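# Load two pipette tip boxes onto the pipetting robot deck

## Task

Fetch both boxes of pipette tips from the supply shelving and set them into the two vacant slots on the deck of the pipetting robot, which stands on the shelved bench. Each box's cover must finish completely closed on it, and every other piece of labware on the deck must finish seated in its slot. A box flipped over, or a box or cover reaching the floor, means failure. Moving the pedal bin and the stool is allowed. Finish with the gripper open and the robot backed away; a robot that has fallen or is left leaning also fails.

## Robot and tools

Robot: a Hello Robot Stretch 3 with one arm. A two-wheeled base (0.33 m long, 0.34 m wide) carries a mast with a lift, and the telescoping arm reaches out to the robot's right side. It cannot reach forward, so you advance the gripper along the robot's heading by driving. Turns pivot about the point midway between the drive wheels, 0.05 m behind the front edge. Stowed (arm in, wrist folded) the robot clears a 0.28 m radius when turning; an unfolded level wrist sticks out beyond that.

Frames: the base frame has its origin on the floor between the drive wheels, x ahead, y to the left, z up. hand_pose is reported in it, located where the closed fingertips meet; with all wrist joints at zero its x axis is up, y runs back along the arm toward the mast, z toward the rear. The odometry frame is the base frame as it was when the scene began; base_odometry counts wheel rotation only, so slip shows up as travel. Heading runs -3.142 to 3.142, positive to the left.

execute_actions: argument actions is a list holding a single action (or empty, to just read state and pictures). An action may contain base, joints, or both, plus optional contact_limits; its motions begin together. base takes one command: {"translate_m": d}, a relative straight drive of d metres from the current spot (positive forward, -1 to 1), or {"rotate_rad": d}, a relative turn in place (positive counter-clockwise seen from above, -3.2 to 3.2). No sideways motion exists. joints is a single dictionary keyed by joint name, each value an absolute target: lift_m 0 to 1.1 (arm height on mast); arm_m 0 to 0.52 (extension); wrist_yaw_rad -1.345 to 4.42 (0 along the arm, positive toward the front, 3.0 folded over the base); wrist_pitch_rad -1.57 to 0.451 (0 level, negative tips fingers downward); wrist_roll_rad -2.911 to 2.911 (0 has fingers side by side); gripper_m -0.089 to 0.179 (larger is wider; the real fingertip gap is less, by about 0.007 near closed and 0.025 fully open, and zero under 0.007); head_pan_rad -3.953 to 1.73 (0 ahead, positive left, -1.57 looks along the arm); head_tilt_rad -1.53 to 0.419 (negative looks down). contact_limits accepts only arm_m, an effort percentage 1 to 100 at which the arm motion halts with contact_stop; smaller is softer, too small halts immediately. cameras selects images: head_camera, nav_camera, wrist_camera or all; omitted or null gives all, [] gives none. Bad keys or out-of-range numbers reject the whole call. A joint or the base left out may keep chasing its previous target. Actions last at most 15 s. If a result reports a stop, the remaining motion calls in that reply are skipped.

wait: seconds from 0 to 10; commands nothing and returns the same state and pictures. zoom_image: camera plus region [x0, y0, x1, y1] in pixels of that camera's latest full image, top-left origin, at most 504 by 504. finished_scene: pass the number of the current scene; it is final and reports success, so only call it once the goal holds stably.

Result lines: base_status and joint_status describe how each motion ended. done (for the base, wheels turned the commanded amount, slip or not); off_target (stopped short, may still push); contact_stop, time_out, torque_fault (target dropped). After a contact_stop the arm or lift goes slack until recommanded; a slack lift may sink under load or be pushed up by closing fingers on a surface. Base, wrist and head never contact-stop and will shove whatever they meet. Wrist servos pushing hard for several seconds shut off for 10 s. on_its_own lists uncommanded things; its held at value is the target held, not the position. motor_effort is percent of maximum, positive toward larger joint values, bracketed number is the peak; readings are noisy with fixed biases. Positive wheel effort pushes forward. Effort out of its rest range suggests contact or load. lidar_m: 12 distances from the base origin, 30-degree sectors, first straight ahead then counter-clockwise (4th left, 7th behind, 10th right), scanning 0.17 m above the floor, 0.15 to 12 m, blind to clear objects; the mast and a low lift can hide sectors 5, 6, 9, 10. wrist_depth_mm and head_depth_mm give 7x7 grids of median depth in mm (head grid is of the sideways picture). base_tilt in degrees, forward and right positive, with a fixed bias up to about 4 degrees. turned_by_wheels and turned_by_imu give rotation since last result.

Cameras: head_camera and nav_camera move with head pan and tilt; wrist_camera rides on the gripper. Calibration lines give K, distortion and T_world_to_cam from the base frame; expect small errors, larger for the wrist camera.

Gripping: command gripper_m below the object's width to hold; to let go, command at least 0.02 more than where contact happened. Readings do not confirm a grasp. Overly hard squeezes get reduced by a stall guard, so heavy items may slip; send a new value to re-squeeze.

Speed: the base is fast only when stowed (lift_m under 0.30, arm_m under 0.03, wrist_yaw_rad above 2.54); otherwise 0.10 m/s and 0.63 rad/s.

Avoid: folding or unfolding the wrist unless lift_m is 0.32 to 0.95, wrist_pitch_rad -0.4 and roll near 0 (after folding, lift may go down to 0.25); yaw below -0.4 without pitch at -0.5 or lower. Pushing the arm into something rigid with the gripper above about 0.45 m can tip the robot, especially twice or with a raised contact limit. Driving while holding or pressing on something fixed, or snagging furniture (worst in reverse), can tip it; reverse in small steps, release contact, and drop lift to about 0.2 if still leaning. Avoid dropping, slamming or hard pushes on objects, and keep boxes and covers upright and off the floor. Loose objects may occasionally be nudged by outside forces. The world keeps running while you compose replies.

Each tool is called after "Call:" in YAML: its name, and indented under it one key for each argument.

## Session

Call:
execute_actions:
  actions: []

Scene clock: 0.00 s.
base_odometry: x=+0.000 y=+0.000 heading=+0.000 (m, m, rad; odometry frame)
turned_by_wheels: +0.000 (rad since the last result)
turned_by_imu: +0.000 (rad since the last result)
base_tilt: forward=+3.0 right=-0.5 (deg)
lidar_m: 2.17 2.23 1.38 1.10 1.64 1.43 1.43 1.63 2.25 1.56 1.62 2.30
head_depth_mm: 1635 2582 2608 2591 2606 2574 2154 / 1631 2439 2168 2153 2593 2587 2143 / 1640 2317 2167 2172 2152 2121 2119 / 1643 2313 2153 2146 2152 2138 2118 / 1651 2344 2158 2164 2150 2136 2122 / 1808 2673 2642 2633 2624 2597 2124 / 1824 2664 2638 2630 2642 2617 2293
base_status: not commanded
joint_positions: lift_m=+0.498 arm_m=+0.000 wrist_yaw_rad=+2.825 wrist_pitch_rad=-0.606 wrist_roll_rad=+0.018 gripper_m=+0.037 head_pan_rad=-0.009 head_tilt_rad=+0.014
joint_status: not commanded
motor_effort: left_wheel=-1 right_wheel=+0 lift_m=+24 arm_m=+0 wrist_yaw_rad=-1 wrist_pitch_rad=+4 wrist_roll_rad=+0 gripper_m=-1 head_pan_rad=+0 head_tilt_rad=+2 (%)
hand_pose: x=+0.0401 y=+0.0425 z=+0.4708 quat_wxyz=(+0.316, +0.705, +0.099, +0.627) (m; base frame)
wrist_depth_mm: - - - - - - - / - - - - - - - / - - - - - - 953 / 879 - 849 861 826 822 826 / 758 735 776 730 726 723 702 / 670 656 - 643 - 632 621 / 592 577 - 580 573 562 560
pictures: head_camera (sideways: a quarter turn clockwise sets it upright), nav_camera (sideways: a quarter turn counterclockwise sets it upright), wrist_camera
Images, in order (width x height): head_camera 896x504, nav_camera 672x504, wrist_camera 644x364.

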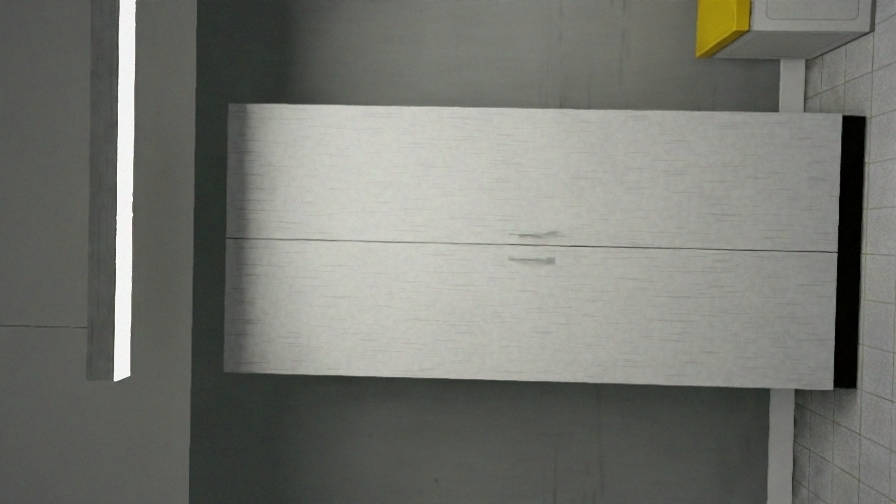

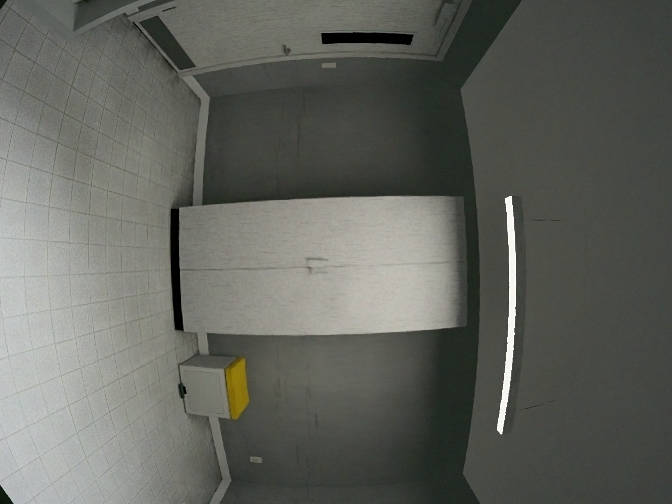

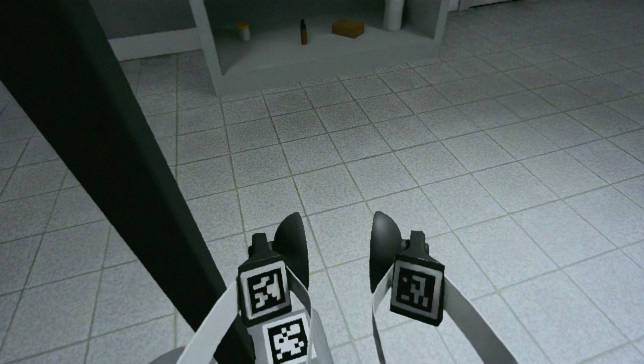

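Call:
execute_actions:
  actions:
    - {"joints":{"head_pan_rad":1.3,"head_tilt_rad":-0.4}}
  cameras: ["head_camera","nav_camera"]

Call:
execute_actions:
  actions:
    - {"joints":{"head_pan_rad":-1.5,"head_tilt_rad":-0.3}}
  cameras: ["head_camera","nav_camera"]

Call:
execute_actions:
  actions:
    - {"joints":{"head_pan_rad":-3.0}}
  cameras: ["head_camera","nav_camera"]

Scene clock: 4.50 s.
base_odometry: x=+0.000 y=+0.000 heading=+0.000 (m, m, rad; odometry frame)
turned_by_wheels: +0.000 (rad since the last result)
turned_by_imu: +0.000 (rad since the last result)
base_tilt: forward=+2.9 right=-0.6 (deg)
lidar_m: 2.17 2.23 1.38 1.10 1.64 1.43 1.43 1.64 2.25 1.56 1.61 2.31
head_depth_mm: 1271 1358 1342 1435 1506 1654 1423 / 1409 1537 1564 1721 1610 1666 1423 / 1165 1506 1555 1729 1543 1662 1411 / 1337 1459 1482 1701 1536 1666 1413 / 1305 1422 1471 1651 1452 1661 1413 / 1055 1383 1450 1595 1383 1607 1404 / 910 1333 1428 1569 1720 1761 1412
base_status: not commanded
joint_positions: lift_m=+0.498 arm_m=+0.000 wrist_yaw_rad=+2.825 wrist_pitch_rad=-0.606 wrist_roll_rad=+0.018 gripper_m=+0.037 head_pan_rad=+1.293 head_tilt_rad=-0.395
joint_status: all done
motor_effort: left_wheel=-1(0) right_wheel=+1(1) lift_m=+24(24) arm_m=-1(0) wrist_yaw_rad=+0(0) wrist_pitch_rad=+4(5) wrist_roll_rad=+0(0) gripper_m=-2(1) head_pan_rad=+3(42) head_tilt_rad=-3(29) (%)
hand_pose: x=+0.0401 y=+0.0425 z=+0.4708 quat_wxyz=(+0.316, +0.705, +0.099, +0.627) (m; base frame)
wrist_depth_mm: - - - - - - - / - - - - - - - / - - - - - - 971 / 891 - 874 844 847 821 795 / 776 734 760 720 745 717 710 / 662 660 - 654 - 650 625 / 601 598 - 568 569 572 561
pictures: head_camera (sideways: a quarter turn clockwise sets it upright), nav_camera (sideways: a quarter turn counterclockwise sets it upright)
camera_calibration (this result's frames):
head_camera: T_world_to_cam=[[-0.086162, -0.334529, -0.938438, 1.24269], [-0.963297, 0.268341, -0.00721238, 0.011367], [0.254235, 0.903373, -0.345372, 0.407925], [0, 0, 0, 1]] pos_world=[0.0143143, 0.0441587, 1.30716]
nav_camera: T_world_to_cam=[[0.132173, 0.372238, 0.918678, -1.15692], [0.961506, -0.273399, -0.0275568, 0.0787706], [0.240908, 0.886957, -0.394045, 0.467198], [0, 0, 0, 1]] pos_world=[-0.0353762, 0.0378015, 1.24911]
Images, in order (width x height): head_camera 896x504, nav_camera 672x504.

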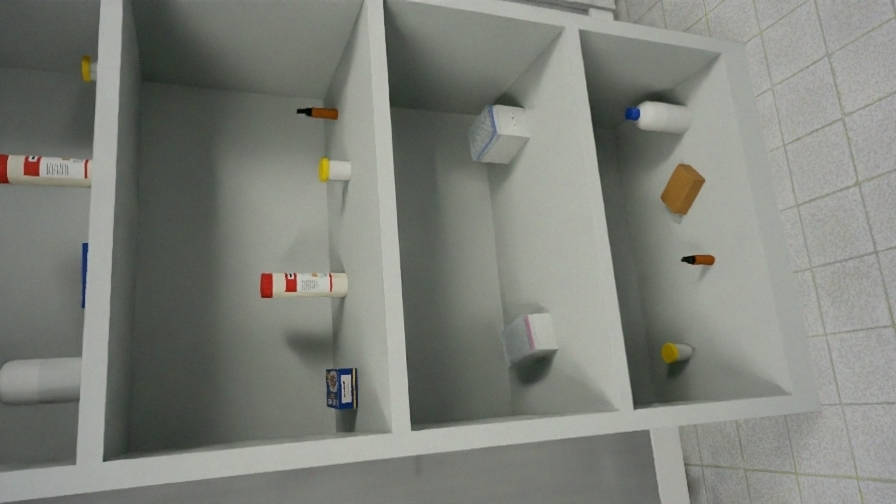

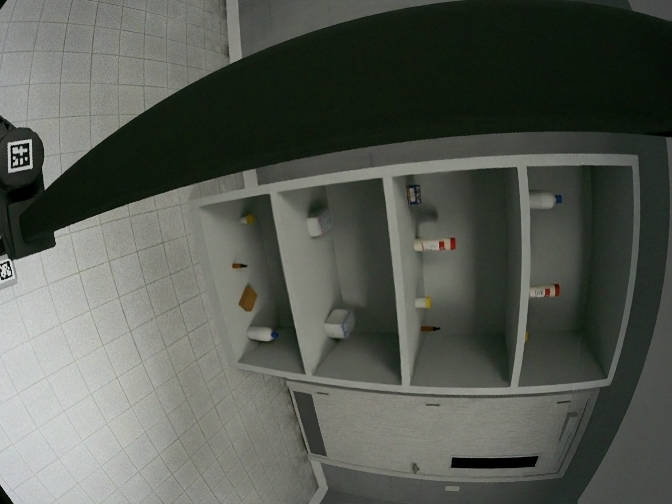

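Scene clock: 6.37 s.
base_odometry: x=+0.000 y=+0.000 heading=+0.000 (m, m, rad; odometry frame)
turned_by_wheels: +0.000 (rad since the last result)
turned_by_imu: +0.000 (rad since the last result)
base_tilt: forward=+2.8 right=-0.6 (deg)
lidar_m: 2.17 2.23 1.38 1.10 1.64 1.44 1.43 1.64 2.25 1.56 1.61 2.31
head_depth_mm: 1835 1950 2062 2174 2331 1959 1535 / 1583 1666 2031 1610 1704 1814 1522 / 1594 1680 1821 1618 1697 1795 1528 / 1618 1710 2103 1644 1716 1802 1525 / 1635 1726 2156 1662 1752 1832 1517 / 1667 1760 2181 1672 1768 1854 1514 / 1671 1771 2188 1691 1791 1876 1512
base_status: not commanded
joint_positions: lift_m=+0.498 arm_m=+0.000 wrist_yaw_rad=+2.825 wrist_pitch_rad=-0.606 wrist_roll_rad=+0.018 gripper_m=+0.037 head_pan_rad=-1.493 head_tilt_rad=-0.310
joint_status: all done
motor_effort: left_wheel=+0(1) right_wheel=+1(1) lift_m=+24(24) arm_m=+0(1) wrist_yaw_rad=+0(0) wrist_pitch_rad=+5(5) wrist_roll_rad=+0(0) gripper_m=+0(0) head_pan_rad=-4(42) head_tilt_rad=+5(15) (%)
hand_pose: x=+0.0401 y=+0.0425 z=+0.4708 quat_wxyz=(+0.316, +0.705, +0.099, +0.627) (m; base frame)
wrist_depth_mm: - - - - - - - / - - - - - - - / - - - - - - 984 / 902 - 885 834 848 837 815 / 771 732 760 731 757 724 703 / 664 655 - 636 - 641 637 / 587 580 - 577 562 568 565
pictures: head_camera (sideways: a quarter turn clockwise sets it upright), nav_camera (sideways: a quarter turn counterclockwise sets it upright)
camera_calibration (this result's frames):
head_camera: T_world_to_cam=[[-0.0295632, 0.263117, -0.964311, 1.27614], [0.996465, 0.083651, -0.00772441, 0.0000798561], [0.0786332, -0.961131, -0.26466, 0.303952], [0, 0, 0, 1]] pos_world=[0.0137465, -0.0436426, 1.31104]
nav_camera: T_world_to_cam=[[-0.000300197, -0.315993, 0.948762, -1.19538], [-0.996319, -0.0812413, -0.0273733, 0.0904775], [0.0857283, -0.945277, -0.314805, 0.365022], [0, 0, 0, 1]] pos_world=[0.0584929, -0.0253346, 1.25152]
Images, in order (width x height): head_camera 896x504, nav_camera 672x504.

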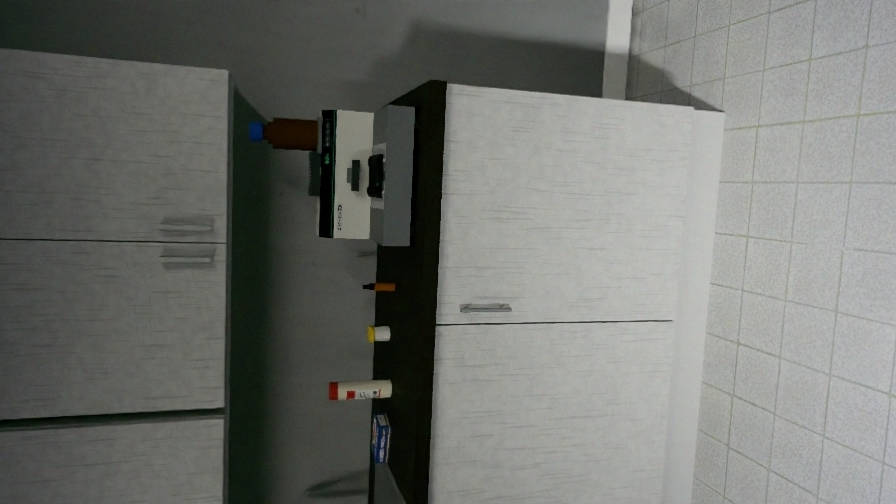

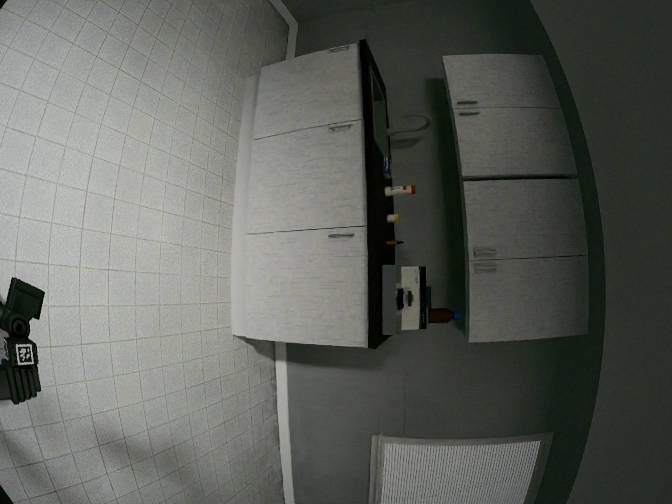

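Scene clock: 7.67 s.
base_odometry: x=+0.000 y=+0.000 heading=+0.000 (m, m, rad; odometry frame)
turned_by_wheels: +0.000 (rad since the last result)
turned_by_imu: +0.000 (rad since the last result)
base_tilt: forward=+2.9 right=-0.5 (deg)
lidar_m: 2.17 2.24 1.38 1.10 1.64 1.43 1.43 1.63 2.25 1.56 1.61 2.31
head_depth_mm: 1793 1883 1993 1535 2169 1898 1533 / 1799 1912 2008 1512 1774 1892 1529 / 1806 1804 2056 1613 2318 1876 1525 / 1843 1961 2055 1604 2347 1955 1524 / 1898 1985 2134 1609 2401 1945 1527 / 1944 2013 2134 1757 2441 1941 1526 / 1986 2081 2207 1766 2489 1796 1513
base_status: not commanded
joint_positions: lift_m=+0.498 arm_m=+0.000 wrist_yaw_rad=+2.825 wrist_pitch_rad=-0.606 wrist_roll_rad=+0.018 gripper_m=+0.037 head_pan_rad=-2.993 head_tilt_rad=-0.310
joint_status: all done
motor_effort: left_wheel=+0(1) right_wheel=+1(1) lift_m=+24(24) arm_m=+0(1) wrist_yaw_rad=-1(0) wrist_pitch_rad=+4(4) wrist_roll_rad=+1(0) gripper_m=-1(1) head_pan_rad=-3(41) head_tilt_rad=+4(4) (%)
hand_pose: x=+0.0401 y=+0.0425 z=+0.4708 quat_wxyz=(+0.316, +0.705, +0.099, +0.627) (m; base frame)
wrist_depth_mm: - - - - - - - / - - - - - - - / - - - - - - 978 / 879 - 870 856 810 824 817 / 756 734 755 732 745 716 702 / 663 666 - 646 - 633 633 / 590 593 - 573 566 558 556
pictures: head_camera (sideways: a quarter turn clockwise sets it upright), nav_camera (sideways: a quarter turn counterclockwise sets it upright)
camera_calibration (this result's frames):
head_camera: T_world_to_cam=[[0.260361, 0.048101, -0.964313, 1.27437], [0.15393, -0.988051, -0.00772444, 0.00521938], [-0.953162, -0.146426, -0.264654, 0.310238], [0, 0, 0, 1]] pos_world=[-0.0368923, -0.0107145, 1.31104]
nav_camera: T_world_to_cam=[[-0.315217, -0.0220527, 0.948764, -1.19346], [-0.151517, 0.988076, -0.0273733, 0.0853242], [-0.936846, -0.152382, -0.314799, 0.371252], [0, 0, 0, 1]] pos_world=[-0.0154652, -0.0540538, 1.25152]
Images, in order (width x height): head_camera 896x504, nav_camera 672x504.

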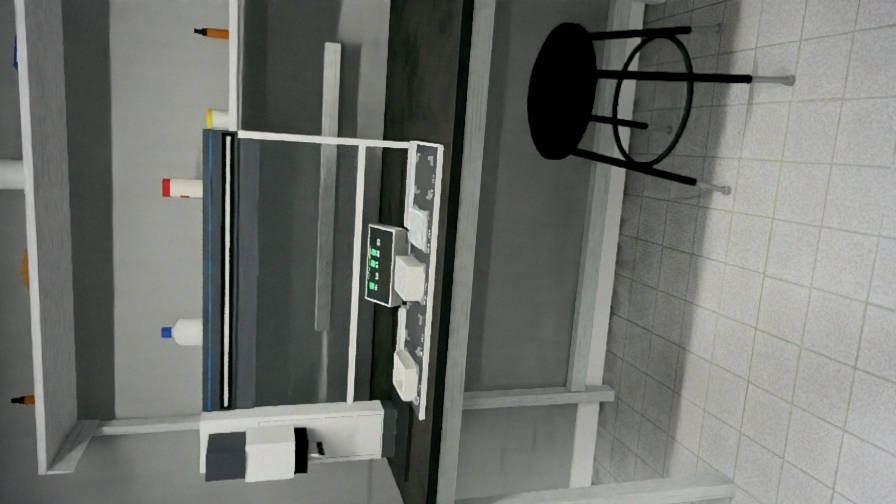

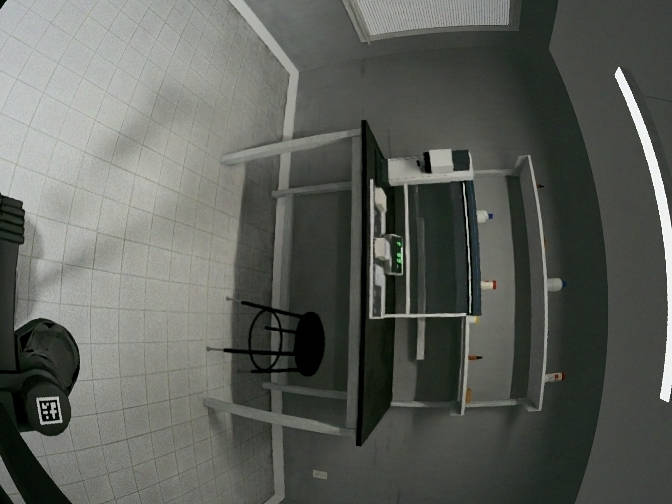

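Call:
zoom_image:
  camera: "head_camera"
  region: [330,120,490,440]

Region (330, 120, 490, 440) of head_camera's 896x504 image, scaled by 1.575, with more detail than that image has.

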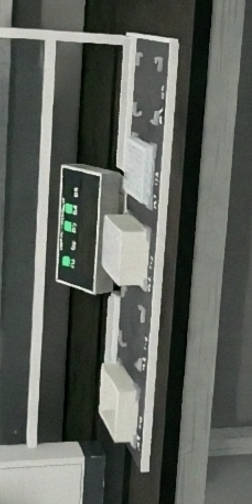

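Call:
execute_actions:
  actions:
    - {"base":{"rotate_rad":1.27},"joints":{"lift_m":0.28,"wrist_pitch_rad":-0.4,"wrist_yaw_rad":3.0,"head_pan_rad":-1.57,"head_tilt_rad":-0.75}}
  cameras: []

Call:
execute_actions:
  actions:
    - {"base":{"translate_m":0.65}}
  cameras: []

Call:
execute_actions:
  actions:
    - {"base":{"rotate_rad":1.87},"joints":{"lift_m":0.53}}
  cameras: []

Call:
execute_actions:
  actions:
    - {"joints":{"wrist_yaw_rad":0,"lift_m":0.6,"gripper_m":0.15}}

Scene clock: 16.33 s.
base_odometry: x=+0.000 y=+0.000 heading=+1.270 (m, m, rad; odometry frame)
turned_by_wheels: +1.270 (rad since the last result)
turned_by_imu: +1.257 (rad since the last result)
base_tilt: forward=+2.8 right=-0.4 (deg)
lidar_m: 1.42 1.10 1.78 1.43 1.84 1.64 1.57 1.56 1.76 2.18 2.17 1.38
head_depth_mm: 2600 2976 2539 1954 1593 1353 1165 / 2520 2820 2524 1954 1591 1347 1164 / 2456 2450 2488 1954 1591 1341 1164 / 2371 2622 2528 1946 1588 1348 1164 / 1934 2175 2385 1966 1589 1343 1166 / 1852 2082 2327 1948 1593 1342 1165 / 1812 2019 2269 1949 1585 1342 1161
base_status: done
joint_positions: lift_m=+0.281 arm_m=+0.000 wrist_yaw_rad=+2.998 wrist_pitch_rad=-0.418 wrist_roll_rad=+0.018 gripper_m=+0.037 head_pan_rad=-1.577 head_tilt_rad=-0.741
joint_status: all done
motor_effort: left_wheel=-4(14) right_wheel=+3(8) lift_m=+12(16) arm_m=-1(0) wrist_yaw_rad=+1(3) wrist_pitch_rad=+6(10) wrist_roll_rad=+0(0) gripper_m=+0(0) head_pan_rad=+4(42) head_tilt_rad=-5(32) (%)
hand_pose: x=+0.0108 y=+0.0775 z=+0.2932 quat_wxyz=(+0.197, +0.706, +0.095, +0.673) (m; base frame)
wrist_depth_mm: - - - - - - - / - - - - - - - / - - 997 944 921 927 889 / 768 752 742 723 722 700 709 / 621 618 - 606 610 576 574 / 513 517 - 512 - 487 483 / 450 - - - 424 429 419
pictures: none
No camera images: the call's "cameras" was empty. Leave "cameras" out to get every camera's image.

Scene clock: 20.20 s.
base_odometry: x=+0.193 y=+0.621 heading=+1.270 (m, m, rad; odometry frame)
turned_by_wheels: +0.000 (rad since the last result)
turned_by_imu: -0.002 (rad since the last result)
base_tilt: forward=+2.9 right=-0.6 (deg)
lidar_m: 0.65 0.53 0.55 1.79 2.32 2.18 2.18 2.17 2.40 1.98 2.10 0.79
head_depth_mm: 2394 2426 2461 1946 1594 1344 1165 / 1895 2260 2427 1962 1598 1338 1163 / 1820 2073 2329 1961 1590 1342 1166 / 1778 2002 2267 1960 1592 1341 1161 / 1727 1952 2232 1950 1590 1347 1162 / 1740 2207 2406 1951 1587 1347 1163 / 2034 2264 2415 1950 1591 1348 1160
base_status: done
joint_positions: lift_m=+0.281 arm_m=+0.000 wrist_yaw_rad=+2.999 wrist_pitch_rad=-0.417 wrist_roll_rad=+0.018 gripper_m=+0.037 head_pan_rad=-1.577 head_tilt_rad=-0.741
joint_status: not commanded
motor_effort: left_wheel=-4(13) right_wheel=+3(8) lift_m=+12(12) arm_m=-1(1) wrist_yaw_rad=+1(2) wrist_pitch_rad=+6(6) wrist_roll_rad=+0(0) gripper_m=+0(2) head_pan_rad=+4(3) head_tilt_rad=-4(4) (%)
hand_pose: x=+0.0107 y=+0.0776 z=+0.2934 quat_wxyz=(+0.197, +0.706, +0.095, +0.673) (m; base frame)
wrist_depth_mm: - - - - - - 430 / - - - - - - 457 / - - 989 952 914 913 505 / 788 758 745 725 720 683 536 / 628 607 - 594 618 572 505 / 525 510 - 512 - 489 476 / 452 - - - 422 424 419
pictures: none
No camera images: the call's "cameras" was empty. Leave "cameras" out to get every camera's image.

Scene clock: 24.07 s.
base_odometry: x=+0.193 y=+0.621 heading=+3.140 (m, m, rad; odometry frame)
turned_by_wheels: +1.870 (rad since the last result)
turned_by_imu: +1.851 (rad since the last result)
base_tilt: forward=+2.9 right=-0.5 (deg)
lidar_m: 1.55 2.17 2.19 2.18 2.24 2.06 1.98 0.79 0.80 0.65 0.53 1.35
head_depth_mm: 785 812 576 1118 932 1212 1143 / 760 769 577 1118 929 1210 1150 / 760 728 575 1117 929 1235 1155 / 787 813 575 1120 927 1232 1156 / 787 745 576 1123 930 1243 1162 / 774 761 575 920 883 1038 1155 / 612 613 552 630 779 1339 1162
base_status: done
joint_positions: lift_m=+0.529 arm_m=+0.000 wrist_yaw_rad=+2.999 wrist_pitch_rad=-0.417 wrist_roll_rad=+0.018 gripper_m=+0.037 head_pan_rad=-1.577 head_tilt_rad=-0.741
joint_status: all done
motor_effort: left_wheel=-5(12) right_wheel=+4(7) lift_m=+35(35) arm_m=-1(0) wrist_yaw_rad=+1(1) wrist_pitch_rad=+6(6) wrist_roll_rad=+1(0) gripper_m=+1(0) head_pan_rad=+4(4) head_tilt_rad=-4(4) (%)
hand_pose: x=+0.0107 y=+0.0776 z=+0.5423 quat_wxyz=(+0.197, +0.706, +0.095, +0.673) (m; base frame)
wrist_depth_mm: - - - - - - - / - - - - - - - / - - - - - - - / - - - - - - - / - 938 - 923 943 940 887 / 802 826 - 784 - 762 771 / 711 705 - 687 680 678 678
pictures: none
No camera images: the call's "cameras" was empty. Leave "cameras" out to get every camera's image.

Scene clock: 26.57 s.
base_odometry: x=+0.193 y=+0.621 heading=+3.140 (m, m, rad; odometry frame)
turned_by_wheels: +0.000 (rad since the last result)
turned_by_imu: +0.000 (rad since the last result)
base_tilt: forward=+3.0 right=-0.4 (deg)
lidar_m: 1.55 2.17 2.19 2.17 2.24 2.05 1.99 0.79 0.80 0.65 0.53 1.35
head_depth_mm: 785 812 577 1120 932 1213 1147 / 759 769 575 1121 928 1211 1155 / 759 727 577 1122 928 1236 1160 / 787 812 576 1124 928 1236 1160 / 788 744 576 1127 929 1241 1160 / 775 761 575 922 879 1038 1158 / 612 613 552 631 778 1342 1165
base_status: not commanded
joint_positions: lift_m=+0.599 arm_m=+0.000 wrist_yaw_rad=+0.002 wrist_pitch_rad=-0.417 wrist_roll_rad=+0.018 gripper_m=+0.150 head_pan_rad=-1.577 head_tilt_rad=-0.741
joint_status: all done
motor_effort: left_wheel=-6(5) right_wheel=+3(3) lift_m=+35(36) arm_m=-1(1) wrist_yaw_rad=-4(5) wrist_pitch_rad=+6(6) wrist_roll_rad=+0(0) gripper_m=+0(83) head_pan_rad=+4(4) head_tilt_rad=-5(5) (%)
hand_pose: x=-0.0210 y=-0.3692 z=+0.6124 quat_wxyz=(+0.686, +0.146, -0.698, -0.147) (m; base frame)
wrist_depth_mm: 296 415 604 626 626 615 608 / 295 414 622 614 668 627 507 / 291 412 467 456 450 450 440 / 294 362 358 357 351 341 337 / 328 316 317 311 313 308 313 / 870 - 742 784 771 758 640 / 777 484 682 682 664 652 626
pictures: head_camera (sideways: a quarter turn clockwise sets it upright), nav_camera (sideways: a quarter turn counterclockwise sets it upright), wrist_camera
camera_calibration (this result's frames):
head_camera: T_world_to_cam=[[-0.00510355, 0.643684, -0.765274, 1.01637], [0.999986, 0.00242995, -0.00462496, -0.00398027], [-0.00111744, -0.765287, -0.643688, 0.797632], [0, 0, 0, 1]] pos_world=[0.0100586, -0.043795, 1.29121]
nav_camera: T_world_to_cam=[[-0.0290256, -0.682747, 0.730078, -0.910026], [-0.999551, 0.0144174, -0.0262563, 0.0890278], [0.00740062, -0.730513, -0.682859, 0.844381], [0, 0, 0, 1]] pos_world=[0.0563248, -0.00577005, 1.24332]
wrist_camera: T_world_to_cam=[[-0.999177, -0.0199795, -0.0353039, 0.00171336], [0.0177199, 0.567904, -0.822904, 0.748763], [0.0364905, -0.822852, -0.567082, 0.203702], [0, 0, 0, 1]] pos_world=[-0.0189892, -0.257575, 0.731737]
Images, in order (width x height): head_camera 896x504, nav_camera 672x504, wrist_camera 644x364.

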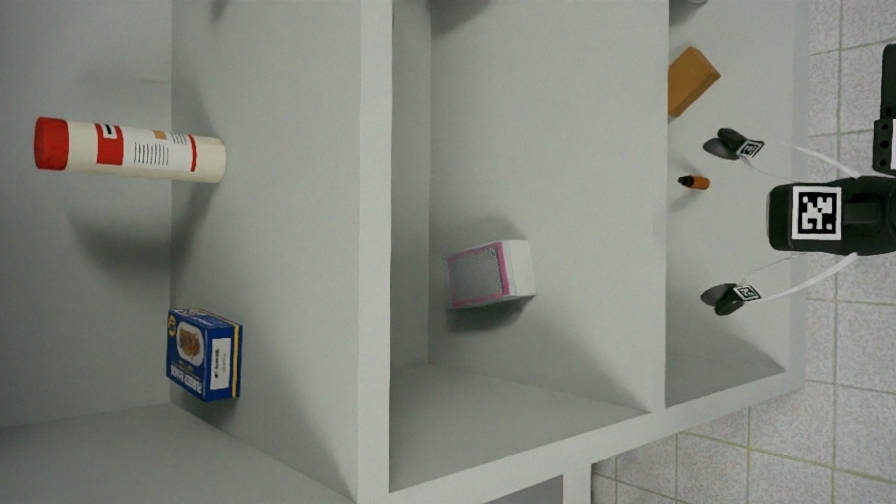

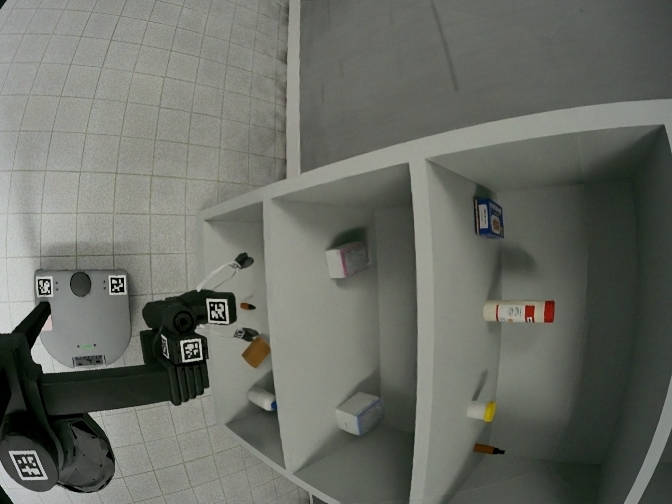

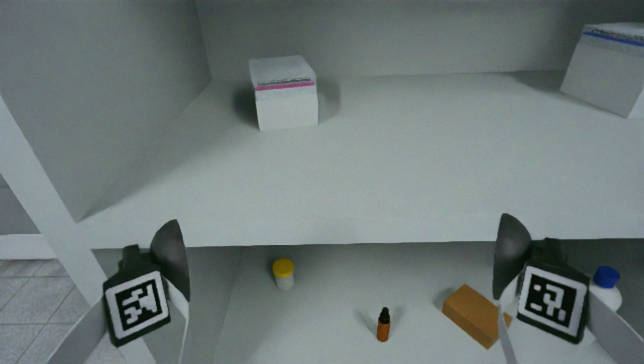

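Call:
execute_actions:
  actions:
    - {"base":{"translate_m":0.027},"joints":{"wrist_yaw_rad":0.17,"arm_m":0.3,"gripper_m":0.17,"wrist_roll_rad":0}}
  cameras: ["head_camera","wrist_camera"]

Scene clock: 32.40 s.
base_odometry: x=+0.166 y=+0.621 heading=+3.139 (m, m, rad; odometry frame)
turned_by_wheels: +0.000 (rad since the last result)
turned_by_imu: -0.001 (rad since the last result)
base_tilt: forward=+2.9 right=-0.6 (deg)
lidar_m: 1.52 1.86 2.16 2.17 2.24 2.08 2.01 0.81 0.82 0.66 0.52 1.35
head_depth_mm: 782 811 577 1119 927 1212 1147 / 747 726 575 1117 969 1185 1151 / 785 766 577 1117 - 1236 1152 / 786 811 576 1123 904 1233 1156 / 788 711 576 1125 930 1209 1163 / 762 723 575 803 807 1017 1160 / 534 535 537 621 1473 1348 1159
base_status: done
joint_positions: lift_m=+0.599 arm_m=+0.300 wrist_yaw_rad=+0.169 wrist_pitch_rad=-0.417 wrist_roll_rad=+0.007 gripper_m=+0.170 head_pan_rad=-1.577 head_tilt_rad=-0.741
joint_status: all done
motor_effort: left_wheel=-5(7) right_wheel=+4(7) lift_m=+34(35) arm_m=+3(5) wrist_yaw_rad=+1(4) wrist_pitch_rad=+6(6) wrist_roll_rad=-3(3) gripper_m=+0(76) head_pan_rad=+4(3) head_tilt_rad=-5(5) (%)
hand_pose: x=+0.0163 y=-0.6661 z=+0.6124 quat_wxyz=(+0.700, +0.204, -0.679, -0.088) (m; base frame)
wrist_depth_mm: 206 267 369 357 344 329 321 / 208 274 398 391 372 355 340 / 210 278 412 420 408 392 367 / 212 281 356 236 333 346 342 / 215 271 285 202 265 280 279 / 217 - 241 215 225 236 243 / - 204 209 208 206 204 195
pictures: head_camera (sideways: a quarter turn clockwise sets it upright), wrist_camera
camera_calibration (this result's frames):
head_camera: T_world_to_cam=[[-0.00510363, 0.643684, -0.765274, 1.01637], [0.999986, 0.00243006, -0.00462496, -0.00398027], [-0.00111735, -0.765287, -0.643688, 0.797632], [0, 0, 0, 1]] pos_world=[0.0100586, -0.043795, 1.29121]
wrist_camera: T_world_to_cam=[[-0.981381, -0.190508, -0.024455, -0.0874546], [-0.0884036, 0.561055, -0.823045, 0.913967], [0.170517, -0.805558, -0.56745, -0.0324032], [0, 0, 0, 1]] pos_world=[0.000497071, -0.555549, 0.73171]
Images, in order (width x height): head_camera 896x504, wrist_camera 644x364.

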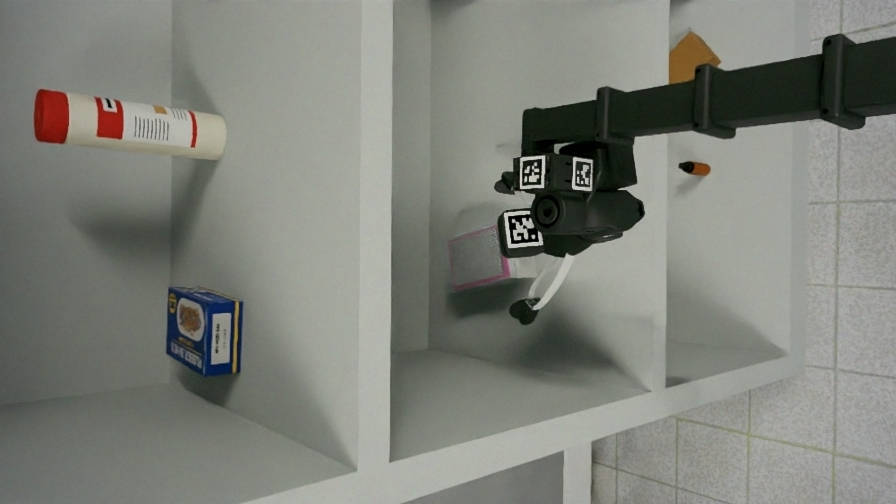

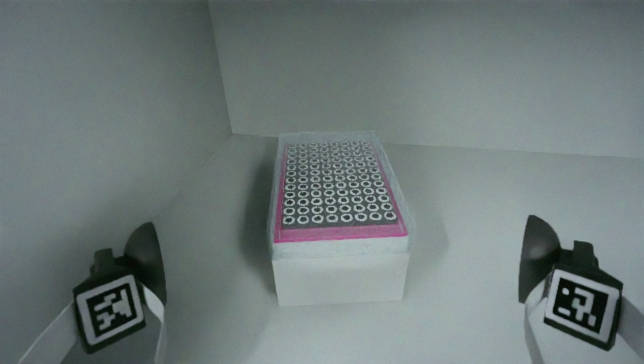

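Call:
execute_actions:
  actions:
    - {"base":{"translate_m":0.007},"joints":{"wrist_yaw_rad":0.235,"arm_m":0.395,"lift_m":0.552}}
  cameras: ["wrist_camera"]

Call:
execute_actions:
  actions:
    - {"joints":{"gripper_m":0.12}}
  cameras: ["head_camera","wrist_camera"]

Scene clock: 38.00 s.
base_odometry: x=+0.159 y=+0.621 heading=+3.139 (m, m, rad; odometry frame)
turned_by_wheels: +0.000 (rad since the last result)
turned_by_imu: -0.001 (rad since the last result)
base_tilt: forward=+2.8 right=-0.6 (deg)
lidar_m: 1.51 1.86 2.16 2.18 2.24 2.10 2.02 0.82 0.82 0.78 0.52 1.35
head_depth_mm: 783 810 577 1119 930 1211 1149 / 665 715 577 1122 954 1183 - / 784 813 576 1138 881 1210 1154 / 785 810 576 1135 908 1236 1155 / 786 700 575 1102 928 1208 1162 / 758 697 576 773 780 1007 1165 / 513 515 529 611 1488 1344 1163
base_status: done
joint_positions: lift_m=+0.553 arm_m=+0.395 wrist_yaw_rad=+0.234 wrist_pitch_rad=-0.417 wrist_roll_rad=+0.007 gripper_m=+0.170 head_pan_rad=-1.577 head_tilt_rad=-0.741
joint_status: all done
motor_effort: left_wheel=-5(7) right_wheel=+3(7) lift_m=+12(26) arm_m=+3(3) wrist_yaw_rad=+1(4) wrist_pitch_rad=+6(6) wrist_roll_rad=-3(3) gripper_m=+1(1) head_pan_rad=+4(4) head_tilt_rad=-4(4) (%)
hand_pose: x=+0.0305 y=-0.7582 z=+0.5655 quat_wxyz=(+0.702, +0.226, -0.672, -0.066) (m; base frame)
wrist_depth_mm: 186 234 296 279 264 249 236 / 186 241 319 304 284 266 254 / 189 245 334 325 310 292 272 / 192 248 271 153 160 262 260 / 197 222 210 124 123 213 213 / 187 - 118 104 103 177 184 / - 156 98 96 94 148 149
pictures: wrist_camera
camera_calibration (this result's frames):
wrist_camera: T_world_to_cam=[[-0.967039, -0.253451, -0.0244547, -0.140361], [-0.124429, 0.554172, -0.82305, 0.924214], [0.222155, -0.792878, -0.567443, -0.127583], [0, 0, 0, 1]] pos_world=[0.00760751, -0.648906, 0.684846]
Images, in order (width x height): wrist_camera 644x364.

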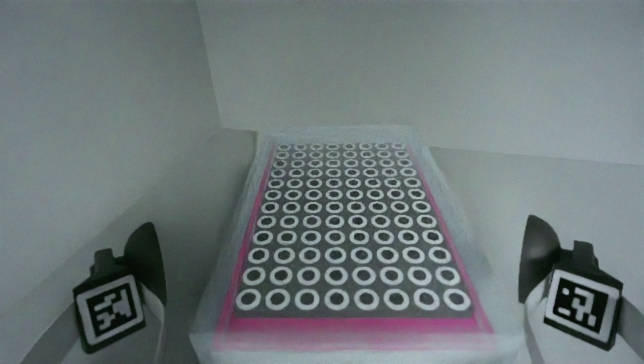

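Scene clock: 39.00 s.
base_odometry: x=+0.159 y=+0.621 heading=+3.139 (m, m, rad; odometry frame)
turned_by_wheels: +0.000 (rad since the last result)
turned_by_imu: +0.000 (rad since the last result)
base_tilt: forward=+2.9 right=-0.3 (deg)
lidar_m: 1.52 1.85 2.15 2.18 2.25 2.09 2.01 0.81 0.82 0.78 0.52 1.35
head_depth_mm: 783 812 577 1115 929 1210 1147 / 663 717 576 1117 952 1184 - / 784 812 576 1135 881 1211 1155 / 783 808 575 1122 903 1238 1157 / 786 700 575 1103 928 1210 1162 / 761 698 575 774 782 1010 1163 / 514 516 527 612 1491 1343 1161
base_status: not commanded
joint_positions: lift_m=+0.553 arm_m=+0.395 wrist_yaw_rad=+0.235 wrist_pitch_rad=-0.417 wrist_roll_rad=+0.007 gripper_m=+0.120 head_pan_rad=-1.577 head_tilt_rad=-0.741
joint_status: all done
motor_effort: left_wheel=-5(5) right_wheel=+3(4) lift_m=+12(12) arm_m=+3(4) wrist_yaw_rad=+0(1) wrist_pitch_rad=+6(6) wrist_roll_rad=-3(3) gripper_m=-7(86) head_pan_rad=+3(3) head_tilt_rad=-5(5) (%)
hand_pose: x=+0.0307 y=-0.7581 z=+0.5656 quat_wxyz=(+0.702, +0.226, -0.672, -0.065) (m; base frame)
wrist_depth_mm: 185 235 293 279 264 247 236 / 188 240 318 301 283 267 252 / 189 246 335 315 305 290 273 / 191 251 272 153 159 262 261 / 195 220 203 124 124 221 214 / 184 191 110 107 105 - 179 / 165 154 113 108 104 152 153
pictures: head_camera (sideways: a quarter turn clockwise sets it upright), wrist_camera
camera_calibration (this result's frames):
head_camera: T_world_to_cam=[[-0.00510363, 0.643685, -0.765274, 1.01637], [0.999986, 0.00243007, -0.00462496, -0.00398027], [-0.00111735, -0.765287, -0.643688, 0.797632], [0, 0, 0, 1]] pos_world=[0.0100586, -0.043795, 1.29121]
wrist_camera: T_world_to_cam=[[-0.966787, -0.254417, -0.0243919, -0.14092], [-0.125031, 0.554028, -0.823055, 0.924129], [0.222913, -0.79267, -0.567437, -0.12746], [0, 0, 0, 1]] pos_world=[0.00771777, -0.648879, 0.684847]
Images, in order (width x height): head_camera 896x504, wrist_camera 644x364.

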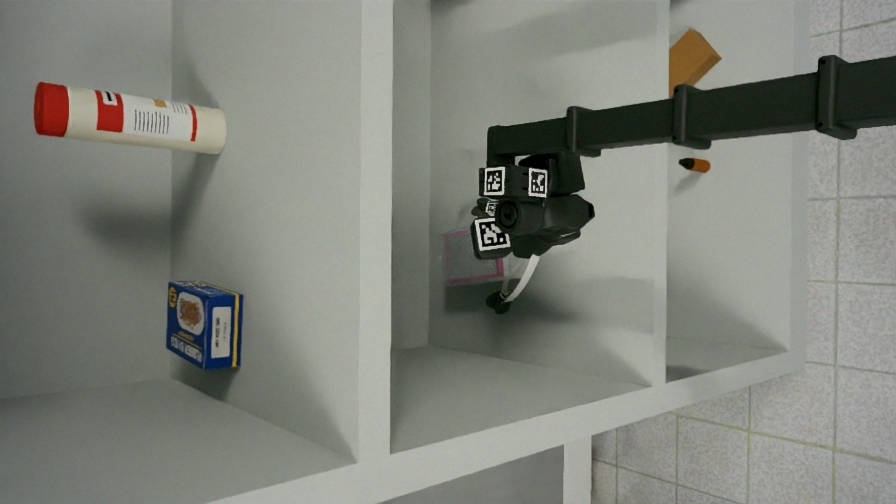

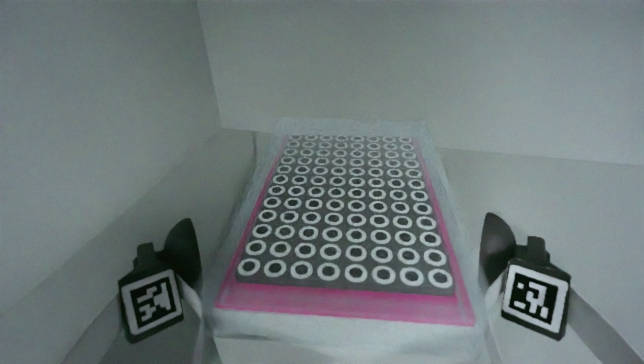

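Call:
execute_actions:
  actions:
    - {"joints":{"gripper_m":0.15,"arm_m":0.35,"wrist_pitch_rad":-0.19,"wrist_yaw_rad":0.2}}
  cameras: []

Call:
execute_actions:
  actions:
    - {"joints":{"lift_m":0.499}}
  cameras: ["wrist_camera"]

Scene clock: 43.47 s.
base_odometry: x=+0.159 y=+0.621 heading=+3.139 (m, m, rad; odometry frame)
turned_by_wheels: +0.000 (rad since the last result)
turned_by_imu: +0.000 (rad since the last result)
base_tilt: forward=+2.9 right=-0.5 (deg)
lidar_m: 1.51 1.86 2.16 2.18 2.24 2.08 2.01 0.81 0.82 0.79 0.52 1.35
head_depth_mm: 783 811 577 1119 932 1208 1147 / 664 716 576 1118 942 1188 - / 784 813 577 1122 - 1208 1155 / 785 811 576 1121 903 1235 1159 / 785 700 576 1101 927 1208 1156 / 759 698 575 773 779 1007 1161 / 513 514 528 612 1488 1338 1163
base_status: not commanded
joint_positions: lift_m=+0.553 arm_m=+0.350 wrist_yaw_rad=+0.202 wrist_pitch_rad=-0.210 wrist_roll_rad=+0.006 gripper_m=+0.150 head_pan_rad=-1.577 head_tilt_rad=-0.741
joint_status: all done
motor_effort: left_wheel=-5(5) right_wheel=+2(3) lift_m=+12(12) arm_m=-5(6) wrist_yaw_rad=-2(8) wrist_pitch_rad=+7(8) wrist_roll_rad=-3(3) gripper_m=+0(82) head_pan_rad=+3(4) head_tilt_rad=-4(5) (%)
hand_pose: x=+0.0277 y=-0.7359 z=+0.6142 quat_wxyz=(+0.705, +0.145, -0.694, -0.004) (m; base frame)
wrist_depth_mm: 189 245 327 314 298 285 271 / 192 249 346 328 313 296 286 / 193 251 361 349 334 314 297 / 196 254 383 373 355 337 315 / 197 246 330 213 231 338 322 / 200 - 260 161 167 254 256 / 193 207 207 148 144 210 202
pictures: none
No camera images: the call's "cameras" was empty. Leave "cameras" out to get every camera's image.

Scene clock: 44.77 s.
base_odometry: x=+0.159 y=+0.621 heading=+3.139 (m, m, rad; odometry frame)
turned_by_wheels: +0.000 (rad since the last result)
turned_by_imu: +0.000 (rad since the last result)
base_tilt: forward=+2.9 right=-0.6 (deg)
lidar_m: 1.52 1.86 2.16 2.17 2.25 2.09 2.02 0.82 0.82 0.79 0.52 1.35
head_depth_mm: 784 812 577 1116 929 1211 1145 / 665 717 576 1120 944 1199 - / 786 812 575 1119 995 1238 1151 / 785 812 576 1101 904 1238 1156 / 788 700 576 1103 929 1206 1160 / 758 697 575 773 780 1009 1166 / 514 515 528 612 1491 1338 1159
base_status: not commanded
joint_positions: lift_m=+0.500 arm_m=+0.350 wrist_yaw_rad=+0.202 wrist_pitch_rad=-0.209 wrist_roll_rad=+0.006 gripper_m=+0.150 head_pan_rad=-1.577 head_tilt_rad=-0.741
joint_status: all done
motor_effort: left_wheel=-4(5) right_wheel=+3(2) lift_m=+12(11) arm_m=-5(4) wrist_yaw_rad=-3(2) wrist_pitch_rad=+7(7) wrist_roll_rad=-3(3) gripper_m=+1(1) head_pan_rad=+3(3) head_tilt_rad=-5(4) (%)
hand_pose: x=+0.0277 y=-0.7359 z=+0.5614 quat_wxyz=(+0.705, +0.145, -0.694, -0.003) (m; base frame)
wrist_depth_mm: 189 243 325 313 302 284 270 / 191 249 341 334 314 298 287 / 194 251 363 348 328 316 298 / 193 255 320 147 147 311 305 / 196 235 220 128 124 226 225 / 184 - 173 133 129 170 180 / 155 143 145 141 137 145 139
pictures: wrist_camera
camera_calibration (this result's frames):
wrist_camera: T_world_to_cam=[[-0.973703, -0.227041, -0.018824, -0.121038], [-0.0707596, 0.379933, -0.922303, 0.834166], [0.216552, -0.896718, -0.386008, -0.28977], [0, 0, 0, 1]] pos_world=[0.00392044, -0.60425, 0.655222]
Images, in order (width x height): wrist_camera 644x364.

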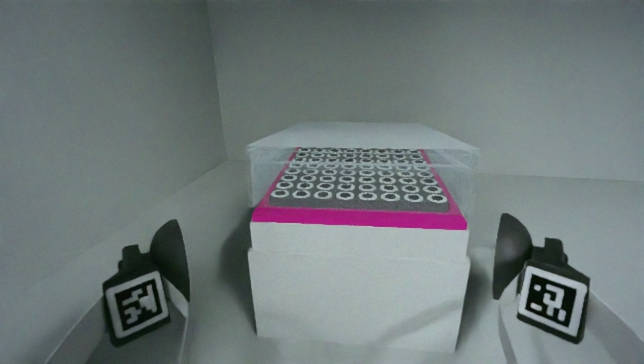

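Call:
execute_actions:
  actions:
    - {"joints":{"lift_m":0.495,"wrist_yaw_rad":0.165,"arm_m":0.368}}
  cameras: ["wrist_camera"]

Call:
execute_actions:
  actions:
    - {"joints":{"gripper_m":0.05}}
  cameras: ["wrist_camera"]

Call:
execute_actions:
  actions:
    - {"joints":{"lift_m":0.52}}
  cameras: ["wrist_camera"]

Scene clock: 48.17 s.
base_odometry: x=+0.159 y=+0.621 heading=+3.139 (m, m, rad; odometry frame)
turned_by_wheels: +0.000 (rad since the last result)
turned_by_imu: +0.000 (rad since the last result)
base_tilt: forward=+2.9 right=-0.5 (deg)
lidar_m: 1.52 1.86 2.15 2.17 2.24 2.09 2.01 0.81 0.82 0.79 0.52 1.35
head_depth_mm: 783 812 577 1119 927 1210 1146 / 665 716 576 1119 932 1212 - / 784 811 576 1121 - 1233 1156 / 784 812 576 1102 904 1238 1154 / 786 701 576 1100 928 1207 1159 / 761 696 575 772 781 1009 1163 / 515 515 527 611 1487 1342 1161
base_status: not commanded
joint_positions: lift_m=+0.496 arm_m=+0.368 wrist_yaw_rad=+0.167 wrist_pitch_rad=-0.209 wrist_roll_rad=+0.006 gripper_m=+0.150 head_pan_rad=-1.577 head_tilt_rad=-0.741
joint_status: all done
motor_effort: left_wheel=-5(4) right_wheel=+3(3) lift_m=+12(14) arm_m=+3(4) wrist_yaw_rad=-3(5) wrist_pitch_rad=+7(7) wrist_roll_rad=-3(3) gripper_m=-1(0) head_pan_rad=+4(4) head_tilt_rad=-4(5) (%)
hand_pose: x=+0.0193 y=-0.7549 z=+0.5575 quat_wxyz=(+0.705, +0.132, -0.696, -0.016) (m; base frame)
wrist_depth_mm: 200 261 310 296 283 273 261 / 201 268 327 313 298 285 275 / 203 268 348 325 312 303 289 / 205 269 289 136 158 303 292 / 204 237 113 109 106 230 216 / 177 - 116 111 109 171 173 / 150 138 124 120 118 140 136
pictures: wrist_camera
camera_calibration (this result's frames):
wrist_camera: T_world_to_cam=[[-0.980994, -0.193123, -0.0188226, -0.107844], [-0.0575274, 0.382112, -0.922324, 0.838527], [0.185314, -0.903711, -0.38596, -0.311246], [0, 0, 0, 1]] pos_world=[0.000122439, -0.622514, 0.651235]
Images, in order (width x height): wrist_camera 644x364.

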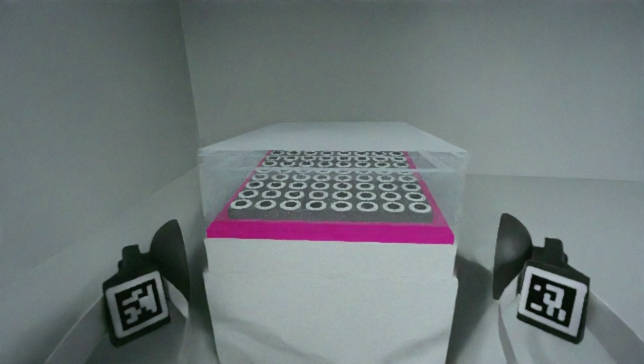

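Scene clock: 49.67 s.
base_odometry: x=+0.159 y=+0.621 heading=+3.139 (m, m, rad; odometry frame)
turned_by_wheels: +0.000 (rad since the last result)
turned_by_imu: +0.000 (rad since the last result)
base_tilt: forward=+3.1 right=-0.5 (deg)
lidar_m: 1.52 1.86 2.15 2.18 2.25 2.09 2.01 0.82 0.82 0.79 0.52 1.35
head_depth_mm: 783 810 576 1120 929 1215 1145 / 665 719 576 1120 930 1205 - / 785 813 576 1118 - 1233 1153 / 784 811 576 1094 908 1236 1158 / 785 700 576 1105 929 1207 1156 / 759 697 575 774 782 1006 1162 / 514 515 528 611 1493 1344 1162
base_status: not commanded
joint_positions: lift_m=+0.496 arm_m=+0.368 wrist_yaw_rad=+0.165 wrist_pitch_rad=-0.209 wrist_roll_rad=+0.006 gripper_m=+0.051 head_pan_rad=-1.577 head_tilt_rad=-0.741
joint_status: all done
motor_effort: left_wheel=-4(5) right_wheel=+2(3) lift_m=+12(12) arm_m=+4(4) wrist_yaw_rad=-1(3) wrist_pitch_rad=+7(7) wrist_roll_rad=-3(3) gripper_m=-18(93) head_pan_rad=+3(3) head_tilt_rad=-4(5) (%)
hand_pose: x=+0.0189 y=-0.7550 z=+0.5575 quat_wxyz=(+0.705, +0.132, -0.697, -0.016) (m; base frame)
wrist_depth_mm: 200 263 310 295 285 273 262 / 202 265 327 312 298 286 274 / 203 269 343 320 311 303 290 / 205 271 289 136 146 301 297 / 204 226 122 120 119 230 216 / 177 177 127 127 125 - 170 / 144 143 138 134 133 136 140
pictures: wrist_camera
camera_calibration (this result's frames):
wrist_camera: T_world_to_cam=[[-0.981377, -0.191166, -0.0188264, -0.106851], [-0.0567617, 0.382227, -0.922324, 0.838611], [0.183513, -0.904079, -0.38596, -0.311495], [0, 0, 0, 1]] pos_world=[-0.0000968207, -0.622582, 0.651235]
Images, in order (width x height): wrist_camera 644x364.

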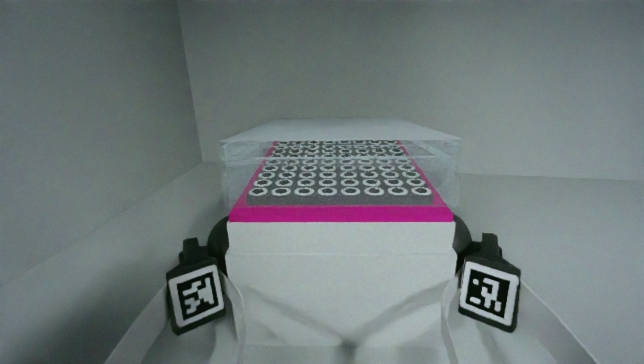

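Scene clock: 50.67 s.
base_odometry: x=+0.159 y=+0.621 heading=+3.139 (m, m, rad; odometry frame)
turned_by_wheels: +0.000 (rad since the last result)
turned_by_imu: +0.000 (rad since the last result)
base_tilt: forward=+2.8 right=-0.5 (deg)
lidar_m: 1.52 1.86 2.15 2.17 2.24 2.09 2.01 0.81 0.82 0.79 0.52 1.34
head_depth_mm: 783 813 576 1121 930 1209 1144 / 665 716 576 1118 957 1212 - / 784 810 576 1119 - 1222 1150 / 785 811 575 1122 903 1238 1153 / 785 700 575 1101 929 1207 1157 / 759 695 575 773 781 1011 1163 / 514 516 528 611 1491 1341 1159
base_status: not commanded
joint_positions: lift_m=+0.519 arm_m=+0.368 wrist_yaw_rad=+0.165 wrist_pitch_rad=-0.219 wrist_roll_rad=+0.006 gripper_m=+0.051 head_pan_rad=-1.577 head_tilt_rad=-0.741
joint_status: all done
motor_effort: left_wheel=-4(4) right_wheel=+3(3) lift_m=+36(34) arm_m=+3(3) wrist_yaw_rad=+0(0) wrist_pitch_rad=+10(10) wrist_roll_rad=-3(3) gripper_m=-18(19) head_pan_rad=+4(4) head_tilt_rad=-5(4) (%)
hand_pose: x=+0.0187 y=-0.7543 z=+0.5790 quat_wxyz=(+0.705, +0.135, -0.696, -0.020) (m; base frame)
wrist_depth_mm: 202 261 309 297 285 272 262 / 202 264 329 312 297 288 274 / 202 268 345 330 317 301 289 / 206 273 348 145 169 319 302 / 208 250 126 124 124 267 255 / 200 208 128 127 126 - 200 / 171 171 158 132 131 161 168
pictures: wrist_camera
camera_calibration (this result's frames):
wrist_camera: T_world_to_cam=[[-0.981405, -0.190996, -0.0190784, -0.10615], [-0.0581768, 0.390698, -0.918679, 0.862495], [0.182918, -0.900486, -0.394545, -0.294822], [0, 0, 0, 1]] pos_world=[-0.0000710099, -0.622733, 0.67401]
Images, in order (width x height): wrist_camera 644x364.

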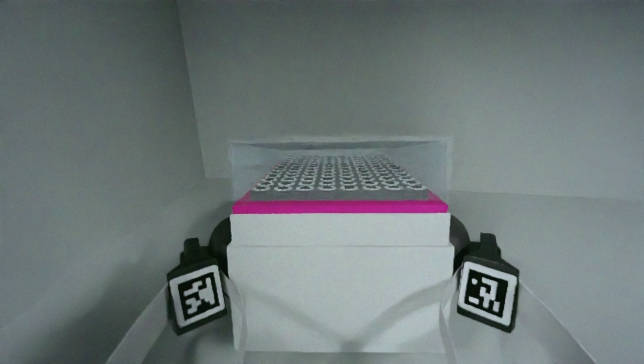

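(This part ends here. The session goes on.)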